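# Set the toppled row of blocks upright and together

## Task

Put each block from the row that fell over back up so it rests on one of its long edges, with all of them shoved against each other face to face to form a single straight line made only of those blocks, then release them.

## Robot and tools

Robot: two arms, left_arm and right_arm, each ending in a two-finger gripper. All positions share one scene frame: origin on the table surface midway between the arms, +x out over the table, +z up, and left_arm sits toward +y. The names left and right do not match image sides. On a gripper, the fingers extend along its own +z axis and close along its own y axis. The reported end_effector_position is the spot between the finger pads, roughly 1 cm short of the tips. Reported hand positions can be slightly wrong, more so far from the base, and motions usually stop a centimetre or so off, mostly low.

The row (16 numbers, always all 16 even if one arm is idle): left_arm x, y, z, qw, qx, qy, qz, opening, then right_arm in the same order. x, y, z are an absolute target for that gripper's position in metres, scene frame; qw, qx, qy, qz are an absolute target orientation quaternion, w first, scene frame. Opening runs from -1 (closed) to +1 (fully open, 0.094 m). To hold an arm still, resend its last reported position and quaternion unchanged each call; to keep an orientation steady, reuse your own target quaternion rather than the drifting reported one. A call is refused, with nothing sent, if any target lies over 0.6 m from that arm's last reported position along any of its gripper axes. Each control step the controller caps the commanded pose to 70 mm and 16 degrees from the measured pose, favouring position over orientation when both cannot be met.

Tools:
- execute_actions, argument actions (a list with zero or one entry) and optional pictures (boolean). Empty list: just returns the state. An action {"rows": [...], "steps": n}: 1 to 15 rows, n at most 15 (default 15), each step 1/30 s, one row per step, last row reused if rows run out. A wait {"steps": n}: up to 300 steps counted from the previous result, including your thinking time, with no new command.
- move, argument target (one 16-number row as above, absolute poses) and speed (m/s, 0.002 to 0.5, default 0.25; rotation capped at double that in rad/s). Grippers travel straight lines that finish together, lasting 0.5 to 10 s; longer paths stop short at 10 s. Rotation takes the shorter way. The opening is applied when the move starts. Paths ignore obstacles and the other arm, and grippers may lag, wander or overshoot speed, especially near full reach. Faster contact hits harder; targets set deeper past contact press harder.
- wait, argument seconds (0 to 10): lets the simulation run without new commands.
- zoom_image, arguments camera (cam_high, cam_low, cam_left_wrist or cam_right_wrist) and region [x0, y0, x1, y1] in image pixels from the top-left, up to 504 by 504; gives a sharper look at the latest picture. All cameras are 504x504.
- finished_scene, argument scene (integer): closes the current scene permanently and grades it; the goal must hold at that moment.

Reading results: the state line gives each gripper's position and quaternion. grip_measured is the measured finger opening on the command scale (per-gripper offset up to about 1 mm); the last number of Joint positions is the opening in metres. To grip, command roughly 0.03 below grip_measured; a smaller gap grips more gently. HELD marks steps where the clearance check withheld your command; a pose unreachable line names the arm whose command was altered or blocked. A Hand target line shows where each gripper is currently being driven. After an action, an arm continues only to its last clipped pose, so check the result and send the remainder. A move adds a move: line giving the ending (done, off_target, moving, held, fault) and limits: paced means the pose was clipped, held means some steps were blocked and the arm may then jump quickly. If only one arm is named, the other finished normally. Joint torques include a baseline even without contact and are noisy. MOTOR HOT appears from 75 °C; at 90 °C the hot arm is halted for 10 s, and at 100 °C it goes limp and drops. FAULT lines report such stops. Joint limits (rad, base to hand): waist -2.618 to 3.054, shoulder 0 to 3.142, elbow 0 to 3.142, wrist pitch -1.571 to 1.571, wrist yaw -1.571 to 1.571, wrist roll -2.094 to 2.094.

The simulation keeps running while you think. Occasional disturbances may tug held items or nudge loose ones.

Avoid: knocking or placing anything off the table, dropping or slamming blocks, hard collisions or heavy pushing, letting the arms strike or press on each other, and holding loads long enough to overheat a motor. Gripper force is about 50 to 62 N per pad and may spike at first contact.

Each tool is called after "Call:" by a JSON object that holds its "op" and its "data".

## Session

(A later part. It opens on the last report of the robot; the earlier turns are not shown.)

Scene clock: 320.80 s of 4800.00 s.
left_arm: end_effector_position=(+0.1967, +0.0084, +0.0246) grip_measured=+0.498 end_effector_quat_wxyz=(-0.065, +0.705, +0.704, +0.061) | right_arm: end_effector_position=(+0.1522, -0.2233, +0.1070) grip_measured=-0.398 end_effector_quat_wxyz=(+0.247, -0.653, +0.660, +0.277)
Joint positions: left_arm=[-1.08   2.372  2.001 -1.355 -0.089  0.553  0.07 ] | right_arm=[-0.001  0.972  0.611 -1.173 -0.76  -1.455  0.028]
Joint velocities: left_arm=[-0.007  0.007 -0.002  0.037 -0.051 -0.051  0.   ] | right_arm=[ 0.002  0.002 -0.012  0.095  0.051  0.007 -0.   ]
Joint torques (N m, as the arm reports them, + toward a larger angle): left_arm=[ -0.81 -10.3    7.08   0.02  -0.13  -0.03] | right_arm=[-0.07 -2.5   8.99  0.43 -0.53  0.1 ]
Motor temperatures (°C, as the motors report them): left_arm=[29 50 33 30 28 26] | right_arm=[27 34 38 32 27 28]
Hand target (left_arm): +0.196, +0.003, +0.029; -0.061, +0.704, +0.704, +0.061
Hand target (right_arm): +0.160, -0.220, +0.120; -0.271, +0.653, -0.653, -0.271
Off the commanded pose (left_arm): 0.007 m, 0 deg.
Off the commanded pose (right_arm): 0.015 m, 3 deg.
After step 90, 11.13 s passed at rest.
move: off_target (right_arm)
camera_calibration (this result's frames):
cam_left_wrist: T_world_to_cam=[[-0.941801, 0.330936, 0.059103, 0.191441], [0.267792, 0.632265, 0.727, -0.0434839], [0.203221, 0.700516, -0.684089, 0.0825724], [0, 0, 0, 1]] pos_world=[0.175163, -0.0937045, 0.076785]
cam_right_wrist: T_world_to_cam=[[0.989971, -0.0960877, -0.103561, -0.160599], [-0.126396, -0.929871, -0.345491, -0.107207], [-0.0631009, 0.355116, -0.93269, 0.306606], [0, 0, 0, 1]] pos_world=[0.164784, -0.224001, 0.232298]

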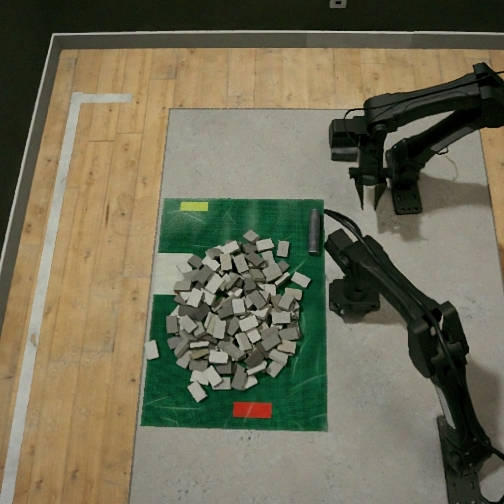

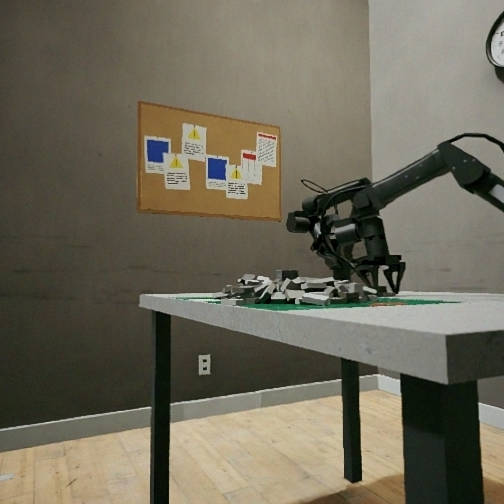

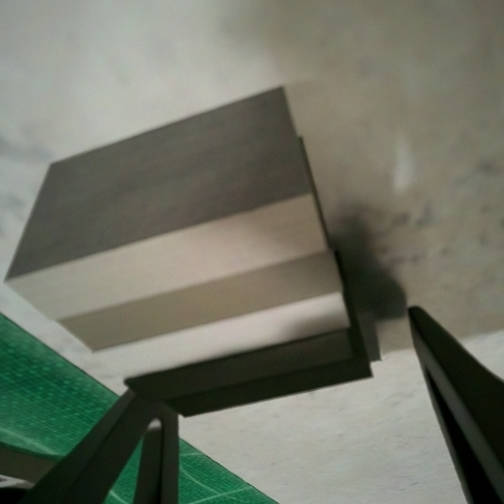

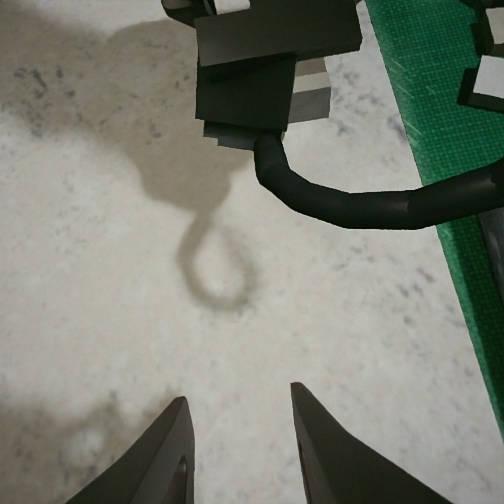

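Call:
{"op": "move", "data": {"target": [0.198,-0.005,0.029,-0.0616,0.7044,0.7044,0.0616,0.5, 0.16,-0.22,0.12,0.2706,-0.6533,0.6533,0.2706,-0.4], "speed": 0.008}}

Scene clock: 327.03 s of 4800.00 s.
left_arm: end_effector_position=(+0.1997, +0.0001, +0.0243) grip_measured=+0.498 end_effector_quat_wxyz=(-0.064, +0.705, +0.704, +0.061) | right_arm: end_effector_position=(+0.1522, -0.2233, +0.1070) grip_measured=-0.398 end_effector_quat_wxyz=(+0.247, -0.653, +0.660, +0.277)
Joint positions: left_arm=[-1.085  2.413  2.071 -1.383 -0.089  0.548  0.07 ] | right_arm=[-0.001  0.972  0.611 -1.173 -0.76  -1.455  0.028]
Joint velocities: left_arm=[ 0.007 -0.002 -0.012 -0.066 -0.007 -0.022 -0.001] | right_arm=[-0.017  0.007 -0.007 -0.066  0.007 -0.022 -0.   ]
Joint torques (N m, as the arm reports them, + toward a larger angle): left_arm=[ -0.88 -10.6    7.15  -0.05  -0.11  -0.05] | right_arm=[-0.05 -2.5   9.05  0.41 -0.52  0.1 ]
Motor temperatures (°C, as the motors report them): left_arm=[29 49 34 30 28 26] | right_arm=[27 33 38 32 27 28]
Hand target (left_arm): +0.198, -0.005, +0.029; -0.061, +0.704, +0.704, +0.061
Hand target (right_arm): +0.160, -0.220, +0.120; -0.271, +0.653, -0.653, -0.271
Off the commanded pose (left_arm): 0.007 m, 0 deg.
Off the commanded pose (right_arm): 0.016 m, 3 deg.
move: off_target (right_arm)
camera_calibration (this result's frames):
cam_left_wrist: T_world_to_cam=[[-0.942126, 0.330414, 0.0567978, 0.1971], [0.265894, 0.633207, 0.726877, -0.0384124], [0.204205, 0.699911, -0.684415, 0.087381], [0, 0, 0, 1]] pos_world=[0.178063, -0.10196, 0.0765312]
cam_right_wrist: T_world_to_cam=[[0.989973, -0.0961409, -0.10349, -0.160634], [-0.126397, -0.93, -0.345142, -0.107334], [-0.0630638, 0.354763, -0.932827, 0.30651], [0, 0, 0, 1]] pos_world=[0.164786, -0.224003, 0.232252]

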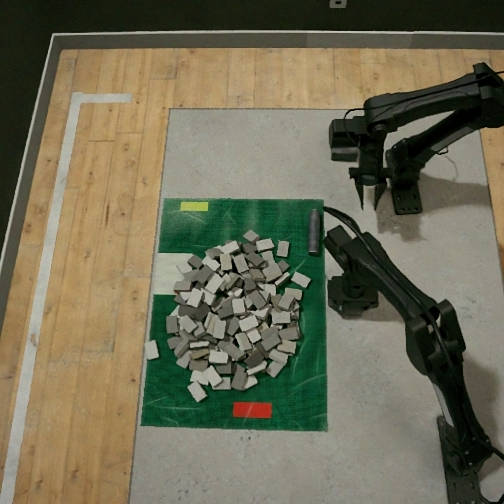

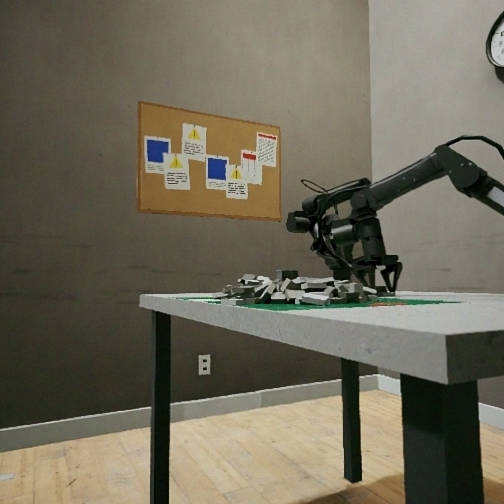

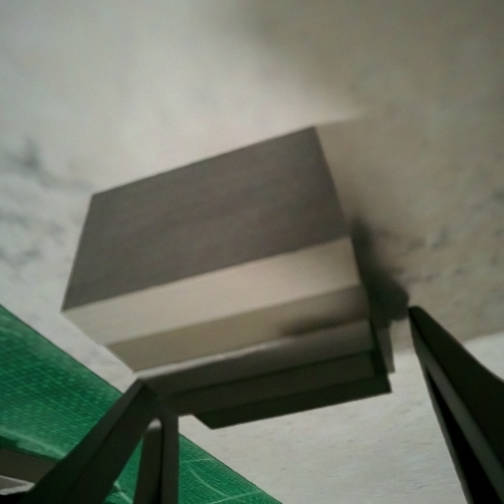

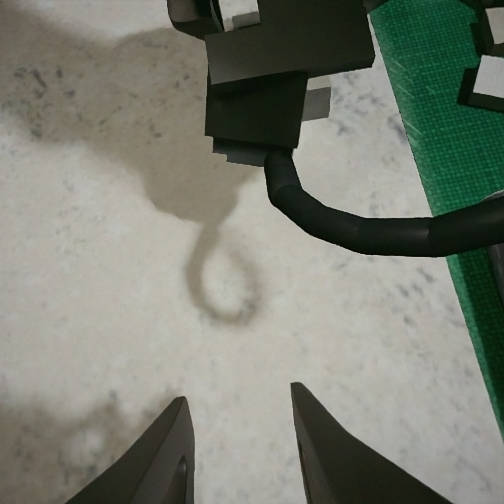

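Call:
{"op": "move", "data": {"target": [0.197,0.008,0.029,-0.0616,0.7044,0.7044,0.0616,0.5, 0.16,-0.22,0.12,0.2706,-0.6533,0.6533,0.2706,-0.4], "speed": 0.006}}

Scene clock: 335.47 s of 4800.00 s.
left_arm: end_effector_position=(+0.1943, +0.0089, +0.0224) grip_measured=+0.498 end_effector_quat_wxyz=(-0.075, +0.704, +0.703, +0.064) | right_arm: end_effector_position=(+0.1522, -0.2233, +0.1070) grip_measured=-0.398 end_effector_quat_wxyz=(+0.247, -0.653, +0.660, +0.277)
Joint positions: left_arm=[-1.085  2.391  2.021 -1.378 -0.09   0.548  0.07 ] | right_arm=[-0.001  0.972  0.611 -1.173 -0.76  -1.455  0.028]
Joint velocities: left_arm=[-0.002 -0.007 -0.017 -0.066  0.037  0.022  0.001] | right_arm=[-0.002 -0.007  0.002 -0.037  0.051 -0.081  0.   ]
Joint torques (N m, as the arm reports them, + toward a larger angle): left_arm=[  0.31 -12.86   3.87   0.26  -0.11   0.09] | right_arm=[-0.09 -2.54  8.98  0.39 -0.54  0.08]
Motor temperatures (°C, as the motors report them): left_arm=[29 50 33 30 28 26] | right_arm=[27 33 38 32 28 28]
Hand target (left_arm): +0.197, +0.008, +0.029; -0.062, +0.704, +0.704, +0.062
Hand target (right_arm): +0.160, -0.220, +0.120; -0.271, +0.653, -0.653, -0.271
Off the commanded pose (left_arm): 0.007 m, 2 deg.
Off the commanded pose (right_arm): 0.015 m, 3 deg.
After step 90, 1.00 s passed at rest.
move: off_target (right_arm)
camera_calibration (this result's frames):
cam_left_wrist: T_world_to_cam=[[-0.941337, 0.329184, 0.074319, 0.18873], [0.274504, 0.618805, 0.736022, -0.0429263], [0.196297, 0.713245, -0.672866, 0.0821932], [0, 0, 0, 1]] pos_world=[0.173307, -0.0941876, 0.0728735]
cam_right_wrist: T_world_to_cam=[[0.989971, -0.0960877, -0.103561, -0.160599], [-0.126396, -0.929871, -0.345491, -0.107207], [-0.0631009, 0.355116, -0.93269, 0.306606], [0, 0, 0, 1]] pos_world=[0.164784, -0.224001, 0.232298]

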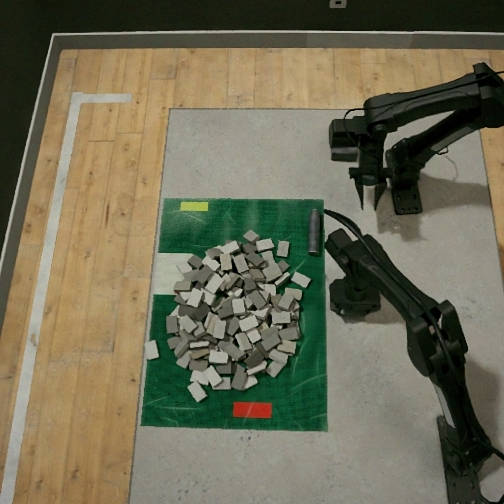

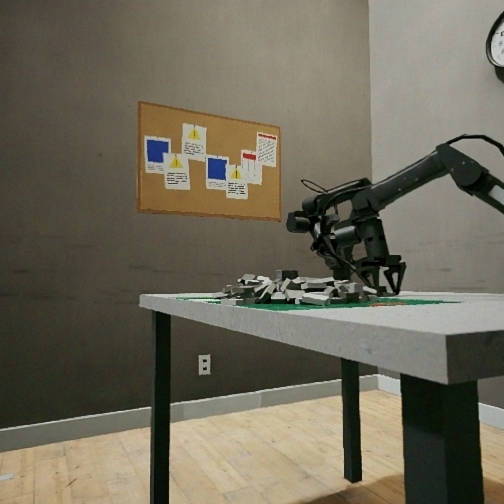

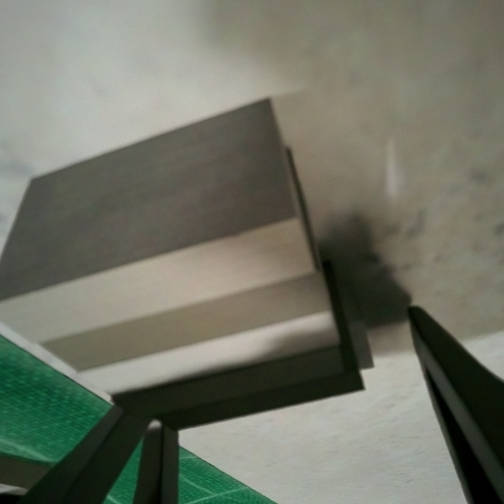

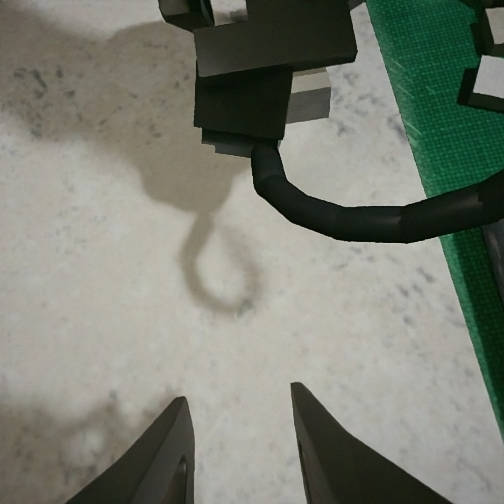

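Call:
{"op": "move", "data": {"target": [0.197,-0.001,0.029,-0.0616,0.7044,0.7044,0.0616,0.5, 0.16,-0.22,0.12,0.2706,-0.6533,0.6533,0.2706,-0.4], "speed": 0.006}}

Scene clock: 344.17 s of 4800.00 s.
left_arm: end_effector_position=(+0.1964, +0.0055, +0.0250) grip_measured=+0.498 end_effector_quat_wxyz=(-0.069, +0.705, +0.704, +0.062) | right_arm: end_effector_position=(+0.1522, -0.2233, +0.1070) grip_measured=-0.398 end_effector_quat_wxyz=(+0.247, -0.653, +0.660, +0.277)
Joint positions: left_arm=[-1.085  2.392  2.037 -1.378 -0.09   0.548  0.07 ] | right_arm=[-0.001  0.972  0.611 -1.173 -0.76  -1.455  0.028]
Joint velocities: left_arm=[-0.002  0.002  0.002  0.051 -0.022 -0.051 -0.   ] | right_arm=[-0.007  0.002  0.007 -0.066 -0.095 -0.007  0.   ]
Joint torques (N m, as the arm reports them, + toward a larger angle): left_arm=[ -0.61 -10.39   7.08   0.04  -0.11  -0.03] | right_arm=[-0.08 -2.42  9.    0.42 -0.55  0.09]
Motor temperatures (°C, as the motors report them): left_arm=[29 50 34 30 28 26] | right_arm=[27 33 38 31 28 28]
Hand target (left_arm): +0.197, -0.001, +0.029; -0.061, +0.704, +0.704, +0.061
Hand target (right_arm): +0.160, -0.220, +0.120; -0.271, +0.653, -0.653, -0.271
Off the commanded pose (left_arm): 0.008 m, 1 deg.
Off the commanded pose (right_arm): 0.016 m, 3 deg.
After step 90, 1.27 s passed at rest.
move: off_target (right_arm)
camera_calibration (this result's frames):
cam_left_wrist: T_world_to_cam=[[-0.941835, 0.32999, 0.0636684, 0.192039], [0.269207, 0.627371, 0.730707, -0.0421402], [0.201182, 0.705345, -0.679716, 0.0852137], [0, 0, 0, 1]] pos_world=[0.17507, -0.0970385, 0.0764864]
cam_right_wrist: T_world_to_cam=[[0.989973, -0.0961409, -0.10349, -0.160634], [-0.126397, -0.93, -0.345142, -0.107334], [-0.0630638, 0.354763, -0.932827, 0.30651], [0, 0, 0, 1]] pos_world=[0.164786, -0.224003, 0.232252]

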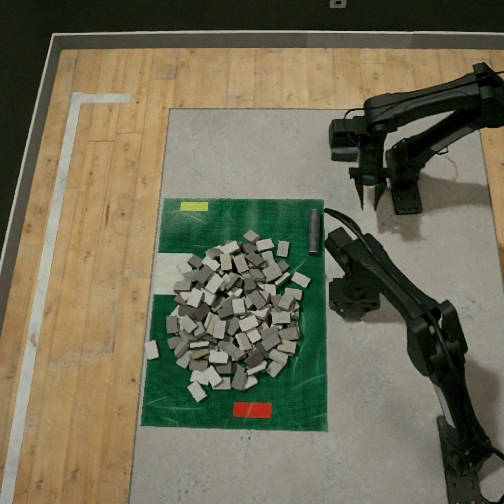

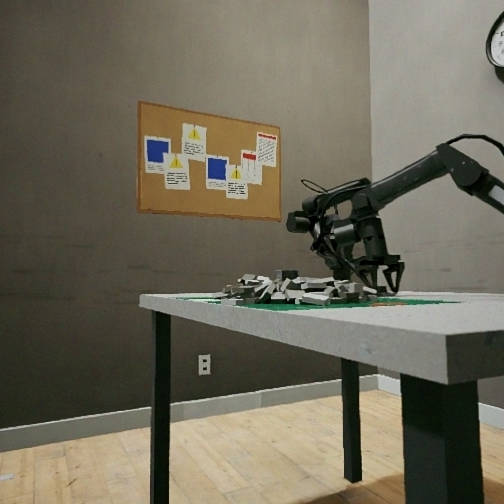

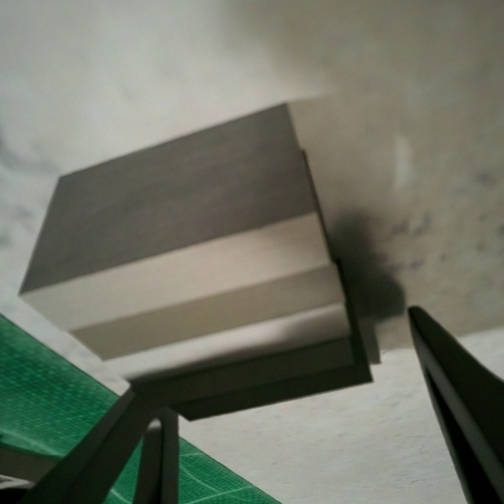

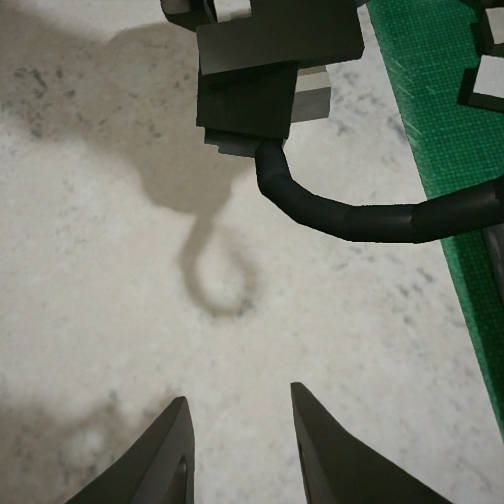

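Now at y=0.0055, z=0.025. Close the gripper gradually.

Call:
{"op": "execute_actions", "data": {"actions": [{"rows": [[0.197,-0.001,0.029,-0.0616,0.7044,0.7044,0.0616,0.35, 0.16,-0.22,0.12,0.2706,-0.6533,0.6533,0.2706,-0.4],[0.197,-0.001,0.029,-0.0616,0.7044,0.7044,0.0616,0.3, 0.16,-0.22,0.12,0.2706,-0.6533,0.6533,0.2706,-0.4],[0.197,-0.001,0.029,-0.0616,0.7044,0.7044,0.0616,0.25, 0.16,-0.22,0.12,0.2706,-0.6533,0.6533,0.2706,-0.4],[0.197,-0.001,0.029,-0.0616,0.7044,0.7044,0.0616,0.2, 0.16,-0.22,0.12,0.2706,-0.6533,0.6533,0.2706,-0.4],[0.197,-0.001,0.029,-0.0616,0.7044,0.7044,0.0616,0.15, 0.16,-0.22,0.12,0.2706,-0.6533,0.6533,0.2706,-0.4],[0.197,-0.001,0.029,-0.0616,0.7044,0.7044,0.0616,0.1, 0.16,-0.22,0.12,0.2706,-0.6533,0.6533,0.2706,-0.4],[0.197,-0.001,0.029,-0.0616,0.7044,0.7044,0.0616,0.06, 0.16,-0.22,0.12,0.2706,-0.6533,0.6533,0.2706,-0.4],[0.197,-0.001,0.029,-0.0616,0.7044,0.7044,0.0616,0.02, 0.16,-0.22,0.12,0.2706,-0.6533,0.6533,0.2706,-0.4],[0.197,-0.001,0.029,-0.0616,0.7044,0.7044,0.0616,-0.02, 0.16,-0.22,0.12,0.2706,-0.6533,0.6533,0.2706,-0.4],[0.197,-0.001,0.029,-0.0616,0.7044,0.7044,0.0616,-0.05, 0.16,-0.22,0.12,0.2706,-0.6533,0.6533,0.2706,-0.4]], "steps": 15}]}}

Scene clock: 350.20 s of 4800.00 s.
left_arm: end_effector_position=(+0.1964, +0.0055, +0.0250) grip_measured=-0.047 end_effector_quat_wxyz=(-0.069, +0.705, +0.704, +0.062) | right_arm: end_effector_position=(+0.1522, -0.2233, +0.1070) grip_measured=-0.398 end_effector_quat_wxyz=(+0.247, -0.653, +0.660, +0.277)
Joint positions: left_arm=[-1.085  2.392  2.037 -1.379 -0.09   0.548  0.045] | right_arm=[-0.001  0.972  0.611 -1.173 -0.76  -1.455  0.028]
Joint velocities: left_arm=[-0.002 -0.007 -0.012 -0.066 -0.007 -0.022  0.   ] | right_arm=[ 0.002 -0.007 -0.017  0.007 -0.007  0.022 -0.001]
Joint torques (N m, as the arm reports them, + toward a larger angle): left_arm=[ -0.72 -10.35   7.11   0.06  -0.08  -0.02] | right_arm=[-0.12 -2.54  8.99  0.39 -0.53  0.09]
Motor temperatures (°C, as the motors report them): left_arm=[29 50 34 30 28 26] | right_arm=[27 33 38 31 28 28]
Hand target (left_arm): +0.197, -0.001, +0.029; -0.061, +0.704, +0.704, +0.062
Hand target (right_arm): +0.160, -0.220, +0.120; -0.271, +0.653, -0.653, -0.271
Off the commanded pose (left_arm): 0.008 m, 1 deg.
Off the commanded pose (right_arm): 0.015 m, 3 deg.
Steps of this call (steps 1 to 90: nothing new was sent; then 2.53 s passed at rest; steps 91 to 105: all 15 steps of this action). Readings (end_effector_position):
91: left_arm (+0.1964, +0.0055, +0.0250) | right_arm (+0.1522, -0.2233, +0.1070)
92: left_arm (+0.1964, +0.0055, +0.0250) | right_arm (+0.1522, -0.2233, +0.1070)
94: left_arm (+0.1964, +0.0055, +0.0250) | right_arm (+0.1522, -0.2233, +0.1070)
98: left_arm (+0.1964, +0.0055, +0.0250) | right_arm (+0.1522, -0.2233, +0.1070)
105: the state above
camera_calibration (this result's frames):
cam_left_wrist: T_world_to_cam=[[-0.941822, 0.329969, 0.0639645, 0.191956], [0.269354, 0.627134, 0.730857, -0.0422193], [0.201046, 0.705566, -0.679527, 0.0851989], [0, 0, 0, 1]] pos_world=[0.175032, -0.0969759, 0.0764728]
cam_right_wrist: T_world_to_cam=[[0.989971, -0.0960877, -0.103561, -0.160599], [-0.126396, -0.929871, -0.345491, -0.107207], [-0.0631009, 0.355116, -0.93269, 0.306606], [0, 0, 0, 1]] pos_world=[0.164784, -0.224001, 0.232298]

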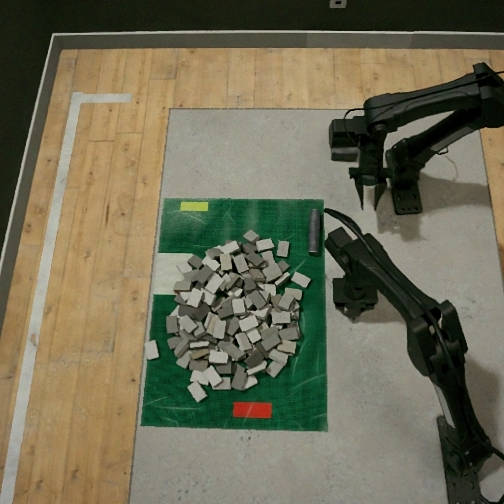

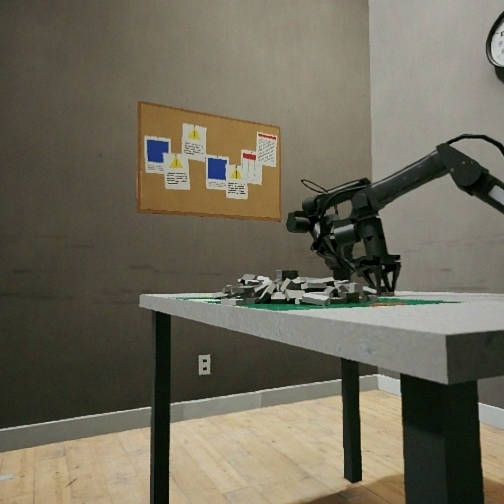

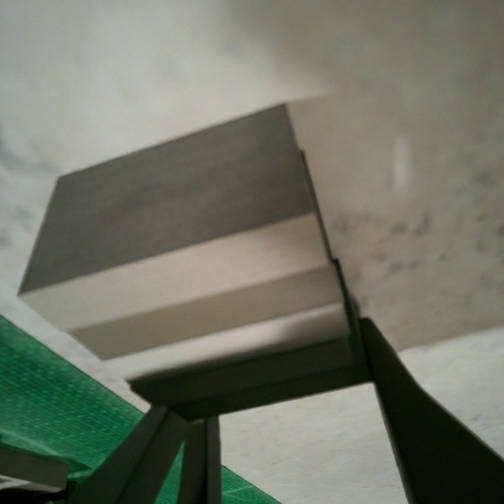

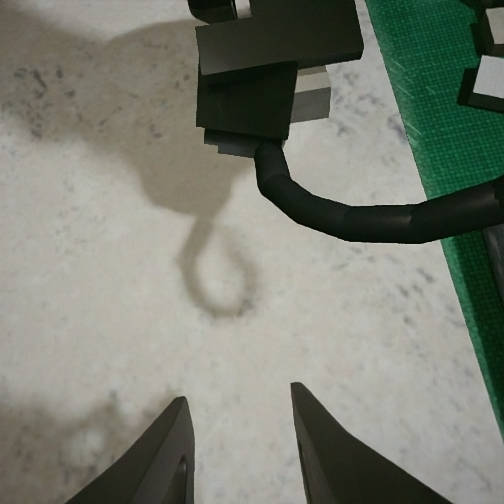

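Call:
{"op": "execute_actions", "data": {"actions": [{"rows": [[0.197,-0.001,0.029,-0.0616,0.7044,0.7044,0.0616,-0.07, 0.16,-0.22,0.12,0.2706,-0.6533,0.6533,0.2706,-0.4],[0.197,-0.001,0.029,-0.0616,0.7044,0.7044,0.0616,-0.08, 0.16,-0.22,0.12,0.2706,-0.6533,0.6533,0.2706,-0.4],[0.197,-0.001,0.029,-0.0616,0.7044,0.7044,0.0616,-0.09, 0.16,-0.22,0.12,0.2706,-0.6533,0.6533,0.2706,-0.4],[0.197,-0.001,0.029,-0.0616,0.7044,0.7044,0.0616,-0.10, 0.16,-0.22,0.12,0.2706,-0.6533,0.6533,0.2706,-0.4],[0.197,-0.001,0.029,-0.0616,0.7044,0.7044,0.0616,-0.11, 0.16,-0.22,0.12,0.2706,-0.6533,0.6533,0.2706,-0.4],[0.197,-0.001,0.029,-0.0616,0.7044,0.7044,0.0616,-0.12, 0.16,-0.22,0.12,0.2706,-0.6533,0.6533,0.2706,-0.4],[0.197,-0.001,0.029,-0.0616,0.7044,0.7044,0.0616,-0.13, 0.16,-0.22,0.12,0.2706,-0.6533,0.6533,0.2706,-0.4],[0.197,-0.001,0.029,-0.0616,0.7044,0.7044,0.0616,-0.14, 0.16,-0.22,0.12,0.2706,-0.6533,0.6533,0.2706,-0.4],[0.197,-0.001,0.029,-0.0616,0.7044,0.7044,0.0616,-0.15, 0.16,-0.22,0.12,0.2706,-0.6533,0.6533,0.2706,-0.4]], "steps": 15}]}}

Scene clock: 355.97 s of 4800.00 s.
left_arm: end_effector_position=(+0.1963, +0.0055, +0.0250) grip_measured=-0.127 end_effector_quat_wxyz=(-0.069, +0.705, +0.704, +0.062) | right_arm: end_effector_position=(+0.1522, -0.2233, +0.1070) grip_measured=-0.398 end_effector_quat_wxyz=(+0.247, -0.653, +0.660, +0.277)
Joint positions: left_arm=[-1.085  2.392  2.037 -1.379 -0.089  0.548  0.041] | right_arm=[-0.001  0.972  0.611 -1.173 -0.76  -1.455  0.028]
Joint velocities: left_arm=[ 0.012  0.012 -0.012 -0.051  0.022 -0.022 -0.001] | right_arm=[-0.012 -0.007 -0.012  0.022  0.022 -0.051 -0.   ]
Joint torques (N m, as the arm reports them, + toward a larger angle): left_arm=[ -0.59 -10.35   7.07   0.07  -0.08  -0.03] | right_arm=[ 0.02 -2.49  8.99  0.41 -0.54  0.08]
Motor temperatures (°C, as the motors report them): left_arm=[29 49 34 30 28 26] | right_arm=[27 33 38 31 28 28]
Hand target (left_arm): +0.197, -0.001, +0.029; -0.061, +0.704, +0.704, +0.061
Hand target (right_arm): +0.160, -0.220, +0.120; -0.271, +0.653, -0.653, -0.271
Off the commanded pose (left_arm): 0.008 m, 1 deg.
Off the commanded pose (right_arm): 0.015 m, 3 deg.
Steps of this call (steps 1 to 90: nothing new was sent; then 2.27 s passed at rest; steps 91 to 105: all 15 steps of this action). Readings (end_effector_position):
91: left_arm (+0.1963, +0.0055, +0.0250) | right_arm (+0.1522, -0.2233, +0.1070)
92: left_arm (+0.1963, +0.0055, +0.0250) | right_arm (+0.1522, -0.2233, +0.1070)
94: left_arm (+0.1963, +0.0055, +0.0250) | right_arm (+0.1522, -0.2233, +0.1070)
98: left_arm (+0.1963, +0.0055, +0.0250) | right_arm (+0.1522, -0.2233, +0.1070)
105: the state above
camera_calibration (this result's frames):
cam_left_wrist: T_world_to_cam=[[-0.941822, 0.329923, 0.0642007, 0.191908], [0.269549, 0.627295, 0.730646, -0.0422113], [0.200784, 0.705444, -0.679731, 0.0852881], [0, 0, 0, 1]] pos_world=[0.174996, -0.0970018, 0.076494]
cam_right_wrist: T_world_to_cam=[[0.989971, -0.0960877, -0.103561, -0.160599], [-0.126396, -0.929871, -0.345491, -0.107207], [-0.0631009, 0.355116, -0.93269, 0.306606], [0, 0, 0, 1]] pos_world=[0.164784, -0.224001, 0.232298]

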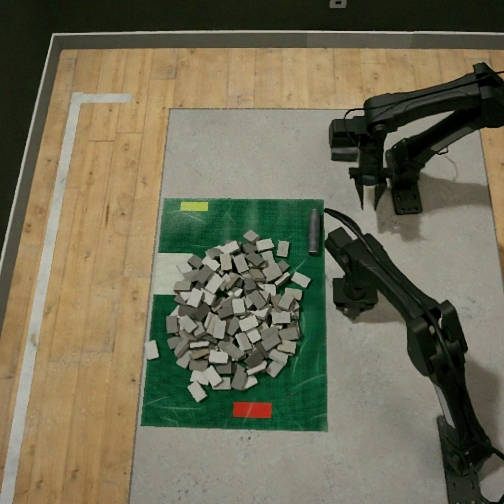

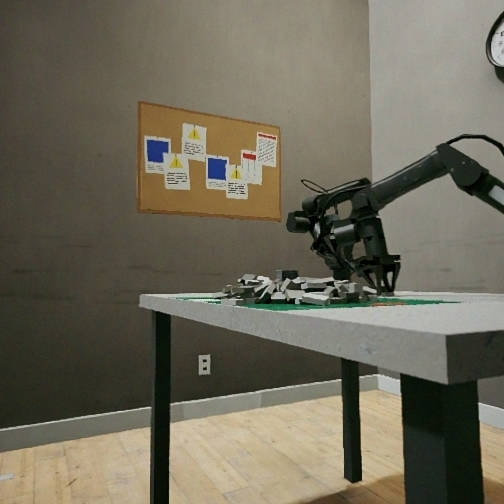

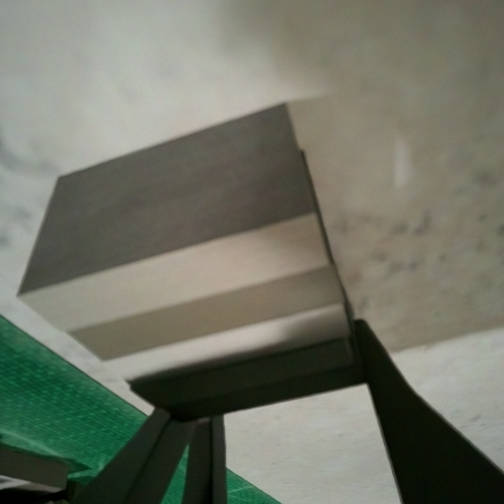

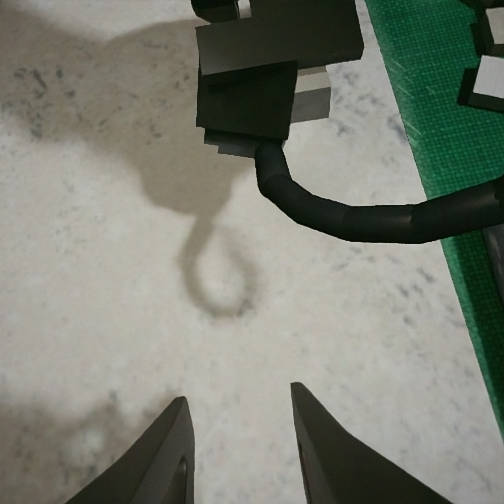

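Call:
{"op": "execute_actions", "data": {"actions": [{"rows": [[0.197,-0.001,0.029,-0.0616,0.7044,0.7044,0.0616,-0.17, 0.16,-0.22,0.12,0.2706,-0.6533,0.6533,0.2706,-0.4]], "steps": 10}], "pictures": false}}

Scene clock: 358.73 s of 4800.00 s.
left_arm: end_effector_position=(+0.1963, +0.0055, +0.0250) grip_measured=-0.127 end_effector_quat_wxyz=(-0.069, +0.705, +0.704, +0.062) | right_arm: end_effector_position=(+0.1522, -0.2233, +0.1070) grip_measured=-0.398 end_effector_quat_wxyz=(+0.247, -0.653, +0.660, +0.277)
Joint positions: left_arm=[-1.085  2.392  2.037 -1.379 -0.089  0.548  0.041] | right_arm=[-0.001  0.972  0.611 -1.173 -0.76  -1.455  0.028]
Joint velocities: left_arm=[ 0.002 -0.007 -0.022  0.007  0.037 -0.007 -0.001] | right_arm=[-0.007 -0.007 -0.002 -0.007 -0.037 -0.066  0.   ]
Joint torques (N m, as the arm reports them, + toward a larger angle): left_arm=[ -0.67 -10.38   7.05   0.04  -0.09   0.  ] | right_arm=[ 0.   -2.54  9.    0.4  -0.54  0.09]
Motor temperatures (°C, as the motors report them): left_arm=[29 49 35 30 28 26] | right_arm=[27 33 38 31 28 28]
Hand target (left_arm): +0.197, -0.001, +0.029; -0.061, +0.704, +0.704, +0.061
Hand target (right_arm): +0.160, -0.220, +0.120; -0.271, +0.653, -0.653, -0.271
Off the commanded pose (left_arm): 0.008 m, 1 deg.
Off the commanded pose (right_arm): 0.015 m, 3 deg.
Steps of this call (steps 1 to 73: nothing new was sent; steps 74 to 83: all 10 steps of this action). Readings (end_effector_position):
74: left_arm (+0.1963, +0.0055, +0.0250) | right_arm (+0.1522, -0.2233, +0.1070)
75: left_arm (+0.1963, +0.0055, +0.0250) | right_arm (+0.1522, -0.2233, +0.1070)
77: left_arm (+0.1963, +0.0055, +0.0250) | right_arm (+0.1522, -0.2233, +0.1070)
81: left_arm (+0.1963, +0.0055, +0.0250) | right_arm (+0.1522, -0.2233, +0.1070)
83: the state above

Call:
{"op": "move", "data": {"target": [0.196,0.015,0.045,-0.0616,0.7044,0.7044,0.0616,-0.17, 0.16,-0.22,0.12,0.2706,-0.6533,0.6533,0.2706,-0.4], "speed": 0.01}}

Scene clock: 365.50 s of 4800.00 s.
left_arm: end_effector_position=(+0.1939, +0.0095, +0.0329) grip_measured=-0.127 end_effector_quat_wxyz=(-0.066, +0.705, +0.704, +0.061) | right_arm: end_effector_position=(+0.1522, -0.2233, +0.1070) grip_measured=-0.398 end_effector_quat_wxyz=(+0.247, -0.653, +0.660, +0.277)
Joint positions: left_arm=[-1.085  2.357  2.008 -1.378 -0.089  0.548  0.041] | right_arm=[-0.001  0.972  0.611 -1.173 -0.76  -1.455  0.028]
Joint velocities: left_arm=[ 0.017 -0.002 -0.012 -0.051  0.007  0.007 -0.001] | right_arm=[ 0.002  0.002 -0.007  0.022  0.037  0.095 -0.   ]
Joint torques (N m, as the arm reports them, + toward a larger angle): left_arm=[  0.97 -13.3    4.23   0.02  -0.13   0.13] | right_arm=[ 0.02 -2.5   8.96  0.39 -0.55  0.09]
Motor temperatures (°C, as the motors report them): left_arm=[29 50 34 30 28 26] | right_arm=[27 33 38 31 28 28]
Hand target (left_arm): +0.196, +0.015, +0.045; -0.062, +0.704, +0.704, +0.062
Hand target (right_arm): +0.160, -0.220, +0.120; -0.271, +0.653, -0.653, -0.271
Off the commanded pose (left_arm): 0.013 m, 0 deg.
Off the commanded pose (right_arm): 0.016 m, 3 deg.
After step 90, 1.03 s passed at rest.
move: off_target (left_arm, right_arm)
camera_calibration (this result's frames):
cam_left_wrist: T_world_to_cam=[[-0.942033, 0.330263, 0.0591673, 0.187978], [0.267061, 0.631318, 0.72809, -0.0493164], [0.203108, 0.701686, -0.682923, 0.08807], [0, 0, 0, 1]] pos_world=[0.172364, -0.0927455, 0.0849296]
cam_right_wrist: T_world_to_cam=[[0.989973, -0.0961409, -0.10349, -0.160634], [-0.126397, -0.93, -0.345142, -0.107334], [-0.0630638, 0.354763, -0.932827, 0.30651], [0, 0, 0, 1]] pos_world=[0.164786, -0.224003, 0.232252]

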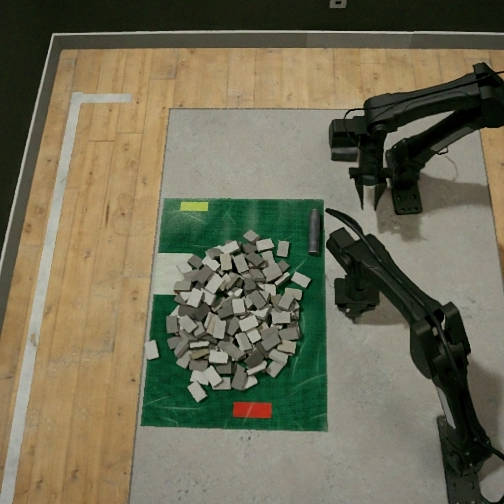

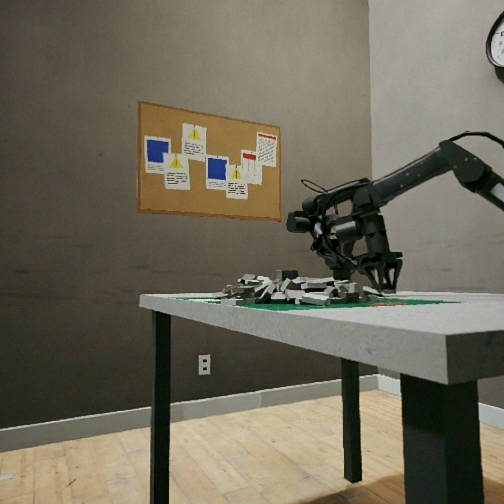

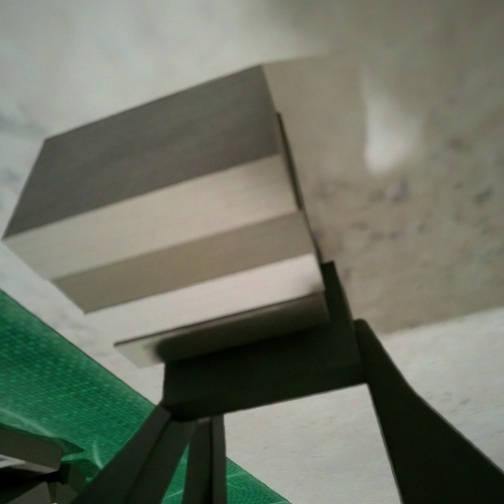

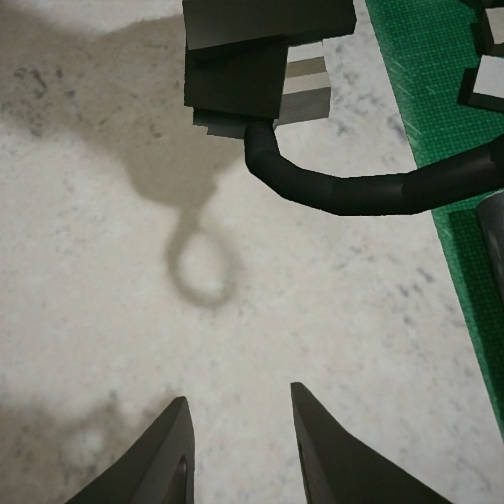

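Call:
{"op": "zoom_image", "data": {"camera": "cam_low", "region": [320,250,420,305]}}

Region (320, 250, 420, 305) of cam_low's 504x504 image, scaled by 5.040, with more detail than that image has; it fills the top 277 rows of this view, and the rest is white.

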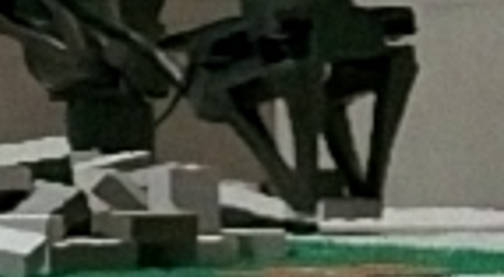

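Call:
{"op": "zoom_image", "data": {"camera": "cam_left_wrist", "region": [90,230,410,450]}}

Region (90, 230, 410, 450) of cam_left_wrist's 504x504 image, scaled by 1.575, with more detail than that image has; it fills the top 346 rows of this view, and the rest is white.

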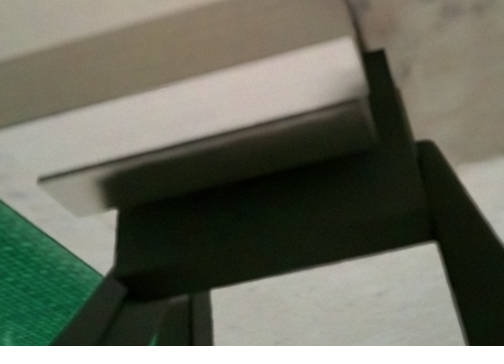

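Call:
{"op": "move", "data": {"target": [0.197,0.000,0.028,-0.0616,0.7044,0.7044,0.0616,-0.17, 0.16,-0.22,0.12,0.2706,-0.6533,0.6533,0.2706,-0.4], "speed": 0.008}}

Scene clock: 387.00 s of 4800.00 s.
left_arm: end_effector_position=(+0.1950, +0.0081, +0.0249) grip_measured=-0.127 end_effector_quat_wxyz=(-0.072, +0.704, +0.703, +0.064) | right_arm: end_effector_position=(+0.1522, -0.2233, +0.1070) grip_measured=-0.398 end_effector_quat_wxyz=(+0.247, -0.653, +0.660, +0.277)
Joint positions: left_arm=[-1.085  2.387  2.026 -1.381 -0.09   0.548  0.041] | right_arm=[-0.001  0.972  0.611 -1.173 -0.76  -1.455  0.028]
Joint velocities: left_arm=[-0.002 -0.017  0.002  0.037  0.037 -0.022  0.   ] | right_arm=[ 0.017  0.012 -0.002 -0.037 -0.051  0.007  0.001]
Joint torques (N m, as the arm reports them, + toward a larger angle): left_arm=[ -0.54 -10.23   7.09   0.09  -0.09  -0.03] | right_arm=[-0.05 -2.47  8.93  0.38 -0.51  0.1 ]
Motor temperatures (°C, as the motors report them): left_arm=[29 54 34 30 28 26] | right_arm=[27 33 39 31 28 28]
Hand target (left_arm): +0.197, +0.000, +0.028; -0.062, +0.704, +0.704, +0.062
Hand target (right_arm): +0.160, -0.220, +0.120; -0.271, +0.653, -0.653, -0.271
Off the commanded pose (left_arm): 0.009 m, 1 deg.
Off the commanded pose (right_arm): 0.015 m, 3 deg.
After step 90, 15.13 s passed at rest.
move: off_target (right_arm)
camera_calibration (this result's frames):
cam_left_wrist: T_world_to_cam=[[-0.941555, 0.329629, 0.0694111, 0.189597], [0.271904, 0.622056, 0.734244, -0.0439388], [0.198851, 0.710205, -0.675328, 0.0839339], [0, 0, 0, 1]] pos_world=[0.173773, -0.0947746, 0.0757846]
cam_right_wrist: T_world_to_cam=[[0.989971, -0.0960877, -0.103561, -0.160599], [-0.126396, -0.929871, -0.345491, -0.107207], [-0.0631009, 0.355116, -0.93269, 0.306606], [0, 0, 0, 1]] pos_world=[0.164784, -0.224001, 0.232298]

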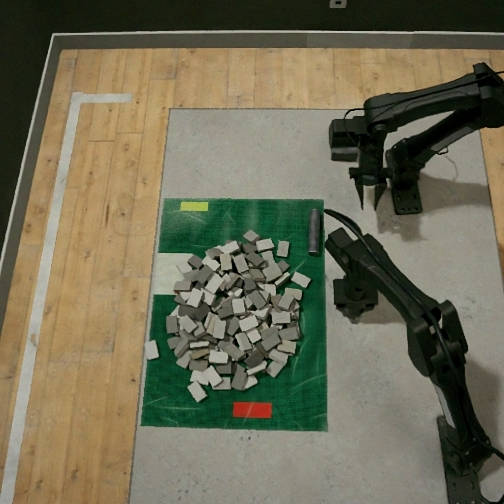

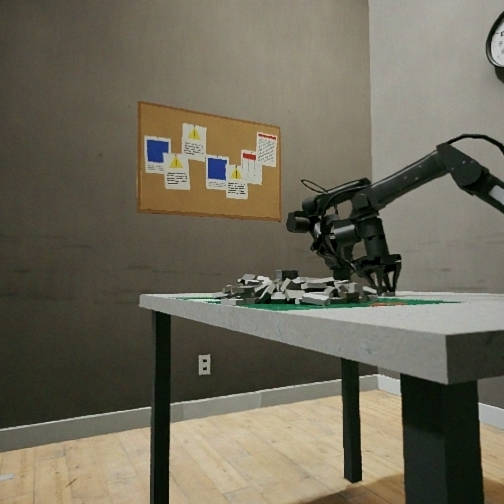

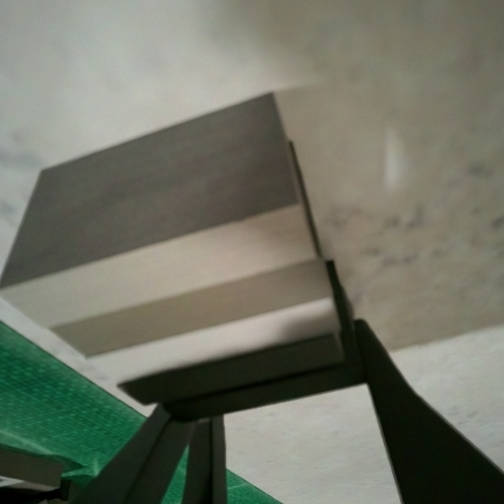

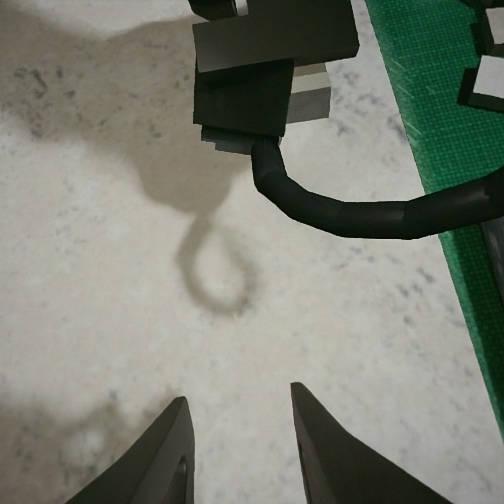

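Call:
{"op": "execute_actions", "data": {"actions": [{"rows": [[0.197,0.000,0.028,-0.0616,0.7044,0.7044,0.0616,-0.12, 0.16,-0.22,0.12,0.2706,-0.6533,0.6533,0.2706,-0.4],[0.197,0.000,0.028,-0.0616,0.7044,0.7044,0.0616,-0.10, 0.16,-0.22,0.12,0.2706,-0.6533,0.6533,0.2706,-0.4],[0.197,0.000,0.028,-0.0616,0.7044,0.7044,0.0616,-0.08, 0.16,-0.22,0.12,0.2706,-0.6533,0.6533,0.2706,-0.4],[0.197,0.000,0.028,-0.0616,0.7044,0.7044,0.0616,-0.05, 0.16,-0.22,0.12,0.2706,-0.6533,0.6533,0.2706,-0.4],[0.197,0.000,0.028,-0.0616,0.7044,0.7044,0.0616,0.0, 0.16,-0.22,0.12,0.2706,-0.6533,0.6533,0.2706,-0.4],[0.197,0.000,0.028,-0.0616,0.7044,0.7044,0.0616,0.1, 0.16,-0.22,0.12,0.2706,-0.6533,0.6533,0.2706,-0.4],[0.197,0.000,0.028,-0.0616,0.7044,0.7044,0.0616,0.2, 0.16,-0.22,0.12,0.2706,-0.6533,0.6533,0.2706,-0.4]], "steps": 15}]}}

Scene clock: 392.10 s of 4800.00 s.
left_arm: end_effector_position=(+0.1950, +0.0081, +0.0249) grip_measured=+0.197 end_effector_quat_wxyz=(-0.072, +0.704, +0.703, +0.064) | right_arm: end_effector_position=(+0.1522, -0.2233, +0.1070) grip_measured=-0.398 end_effector_quat_wxyz=(+0.247, -0.653, +0.660, +0.277)
Joint positions: left_arm=[-1.085  2.387  2.026 -1.381 -0.09   0.548  0.056] | right_arm=[-0.001  0.972  0.611 -1.173 -0.76  -1.455  0.028]
Joint velocities: left_arm=[ 0.012 -0.002 -0.002 -0.066 -0.022 -0.037 -0.001] | right_arm=[-0.007  0.002 -0.007 -0.022  0.022 -0.007 -0.   ]
Joint torques (N m, as the arm reports them, + toward a larger angle): left_arm=[ -0.48 -10.23   7.09   0.1   -0.07   0.  ] | right_arm=[-0.05 -2.49  8.93  0.43 -0.54  0.07]
Motor temperatures (°C, as the motors report them): left_arm=[29 53 34 30 28 26] | right_arm=[27 33 39 31 28 28]
Hand target (left_arm): +0.197, +0.000, +0.028; -0.061, +0.704, +0.704, +0.061
Hand target (right_arm): +0.160, -0.220, +0.120; -0.271, +0.653, -0.653, -0.270
Off the commanded pose (left_arm): 0.009 m, 1 deg.
Off the commanded pose (right_arm): 0.015 m, 3 deg.
Steps of this call (steps 1 to 90: nothing new was sent; then 1.60 s passed at rest; steps 91 to 105: all 15 steps of this action). Readings (end_effector_position):
91: left_arm (+0.1950, +0.0081, +0.0249) | right_arm (+0.1522, -0.2233, +0.1070)
92: left_arm (+0.1950, +0.0081, +0.0249) | right_arm (+0.1522, -0.2233, +0.1070)
94: left_arm (+0.1950, +0.0081, +0.0249) | right_arm (+0.1522, -0.2233, +0.1070)
98: left_arm (+0.1950, +0.0081, +0.0249) | right_arm (+0.1522, -0.2233, +0.1070)
105: the state above
camera_calibration (this result's frames):
cam_left_wrist: T_world_to_cam=[[-0.941555, 0.329629, 0.0694111, 0.189597], [0.271904, 0.622056, 0.734244, -0.0439388], [0.198851, 0.710205, -0.675328, 0.0839339], [0, 0, 0, 1]] pos_world=[0.173773, -0.0947746, 0.0757846]
cam_right_wrist: T_world_to_cam=[[0.989971, -0.0960877, -0.103561, -0.160599], [-0.126396, -0.929871, -0.345491, -0.107207], [-0.0631009, 0.355116, -0.93269, 0.306606], [0, 0, 0, 1]] pos_world=[0.164784, -0.224001, 0.232298]

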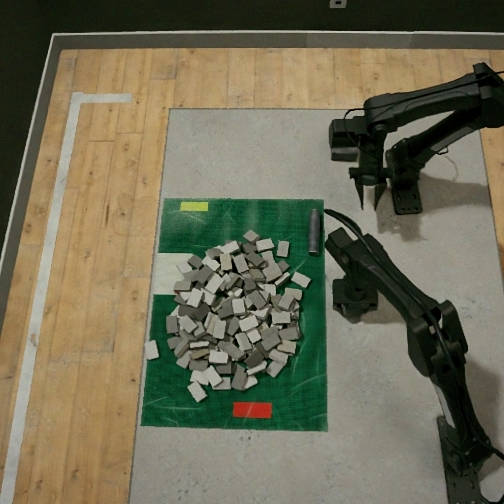

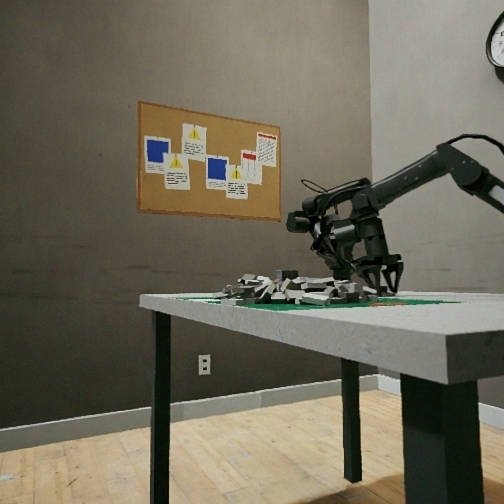

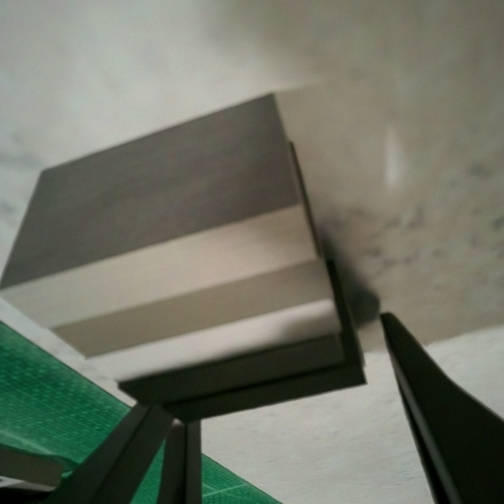

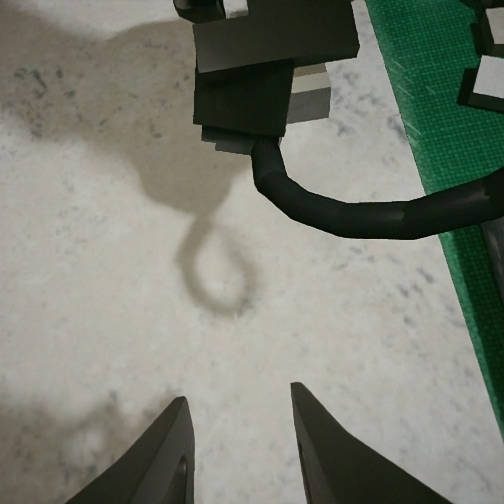

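Call:
{"op": "move", "data": {"target": [0.196,0.017,0.031,-0.0616,0.7044,0.7044,0.0616,0.2, 0.16,-0.22,0.12,0.2706,-0.6533,0.6533,0.2706,-0.4], "speed": 0.008}}

Scene clock: 399.20 s of 4800.00 s.
left_arm: end_effector_position=(+0.1917, +0.0172, +0.0245) grip_measured=+0.198 end_effector_quat_wxyz=(-0.076, +0.703, +0.705, +0.064) | right_arm: end_effector_position=(+0.1522, -0.2233, +0.1070) grip_measured=-0.398 end_effector_quat_wxyz=(+0.247, -0.653, +0.660, +0.277)
Joint positions: left_arm=[-1.08   2.351  1.96  -1.358 -0.09   0.548  0.056] | right_arm=[-0.001  0.972  0.611 -1.173 -0.76  -1.455  0.028]
Joint velocities: left_arm=[-0.007  0.012 -0.007 -0.037  0.022  0.022  0.   ] | right_arm=[-0.007 -0.012  0.002  0.022 -0.007 -0.022 -0.003]
Joint torques (N m, as the arm reports them, + toward a larger angle): left_arm=[  0.71 -12.68   3.81   0.25  -0.11   0.16] | right_arm=[-0.09 -2.49  9.03  0.4  -0.54  0.08]
Motor temperatures (°C, as the motors report them): left_arm=[29 53 34 30 28 26] | right_arm=[27 33 39 31 28 28]
Hand target (left_arm): +0.196, +0.017, +0.031; -0.062, +0.704, +0.705, +0.062
Hand target (right_arm): +0.160, -0.220, +0.120; -0.271, +0.653, -0.653, -0.271
Off the commanded pose (left_arm): 0.008 m, 2 deg.
Off the commanded pose (right_arm): 0.015 m, 3 deg.
After step 90, 0.73 s passed at rest.
move: off_target (right_arm)
camera_calibration (this result's frames):
cam_left_wrist: T_world_to_cam=[[-0.942916, 0.324536, 0.0747348, 0.183775], [0.271493, 0.619114, 0.736878, -0.0483886], [0.192874, 0.715104, -0.671882, 0.0788161], [0, 0, 0, 1]] pos_world=[0.17122, -0.0860453, 0.0748773]
cam_right_wrist: T_world_to_cam=[[0.989971, -0.0960877, -0.103561, -0.160599], [-0.126396, -0.929871, -0.345491, -0.107207], [-0.0631009, 0.355116, -0.93269, 0.306606], [0, 0, 0, 1]] pos_world=[0.164784, -0.224001, 0.232298]

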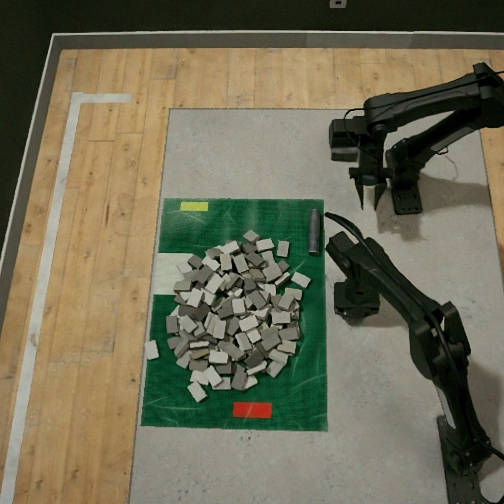

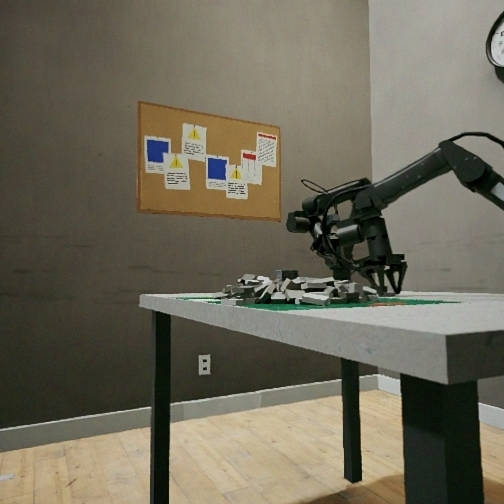

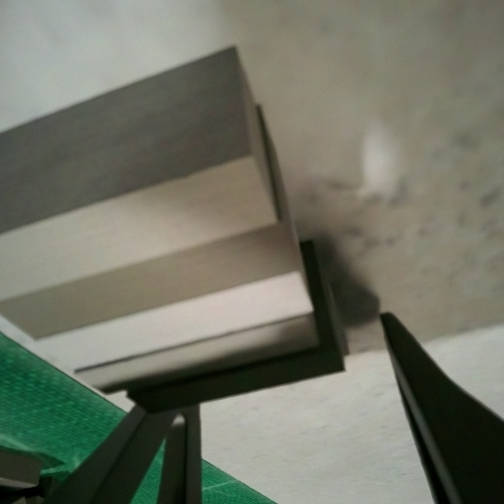

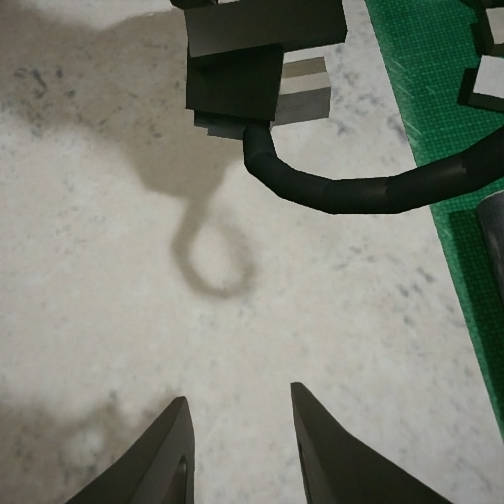

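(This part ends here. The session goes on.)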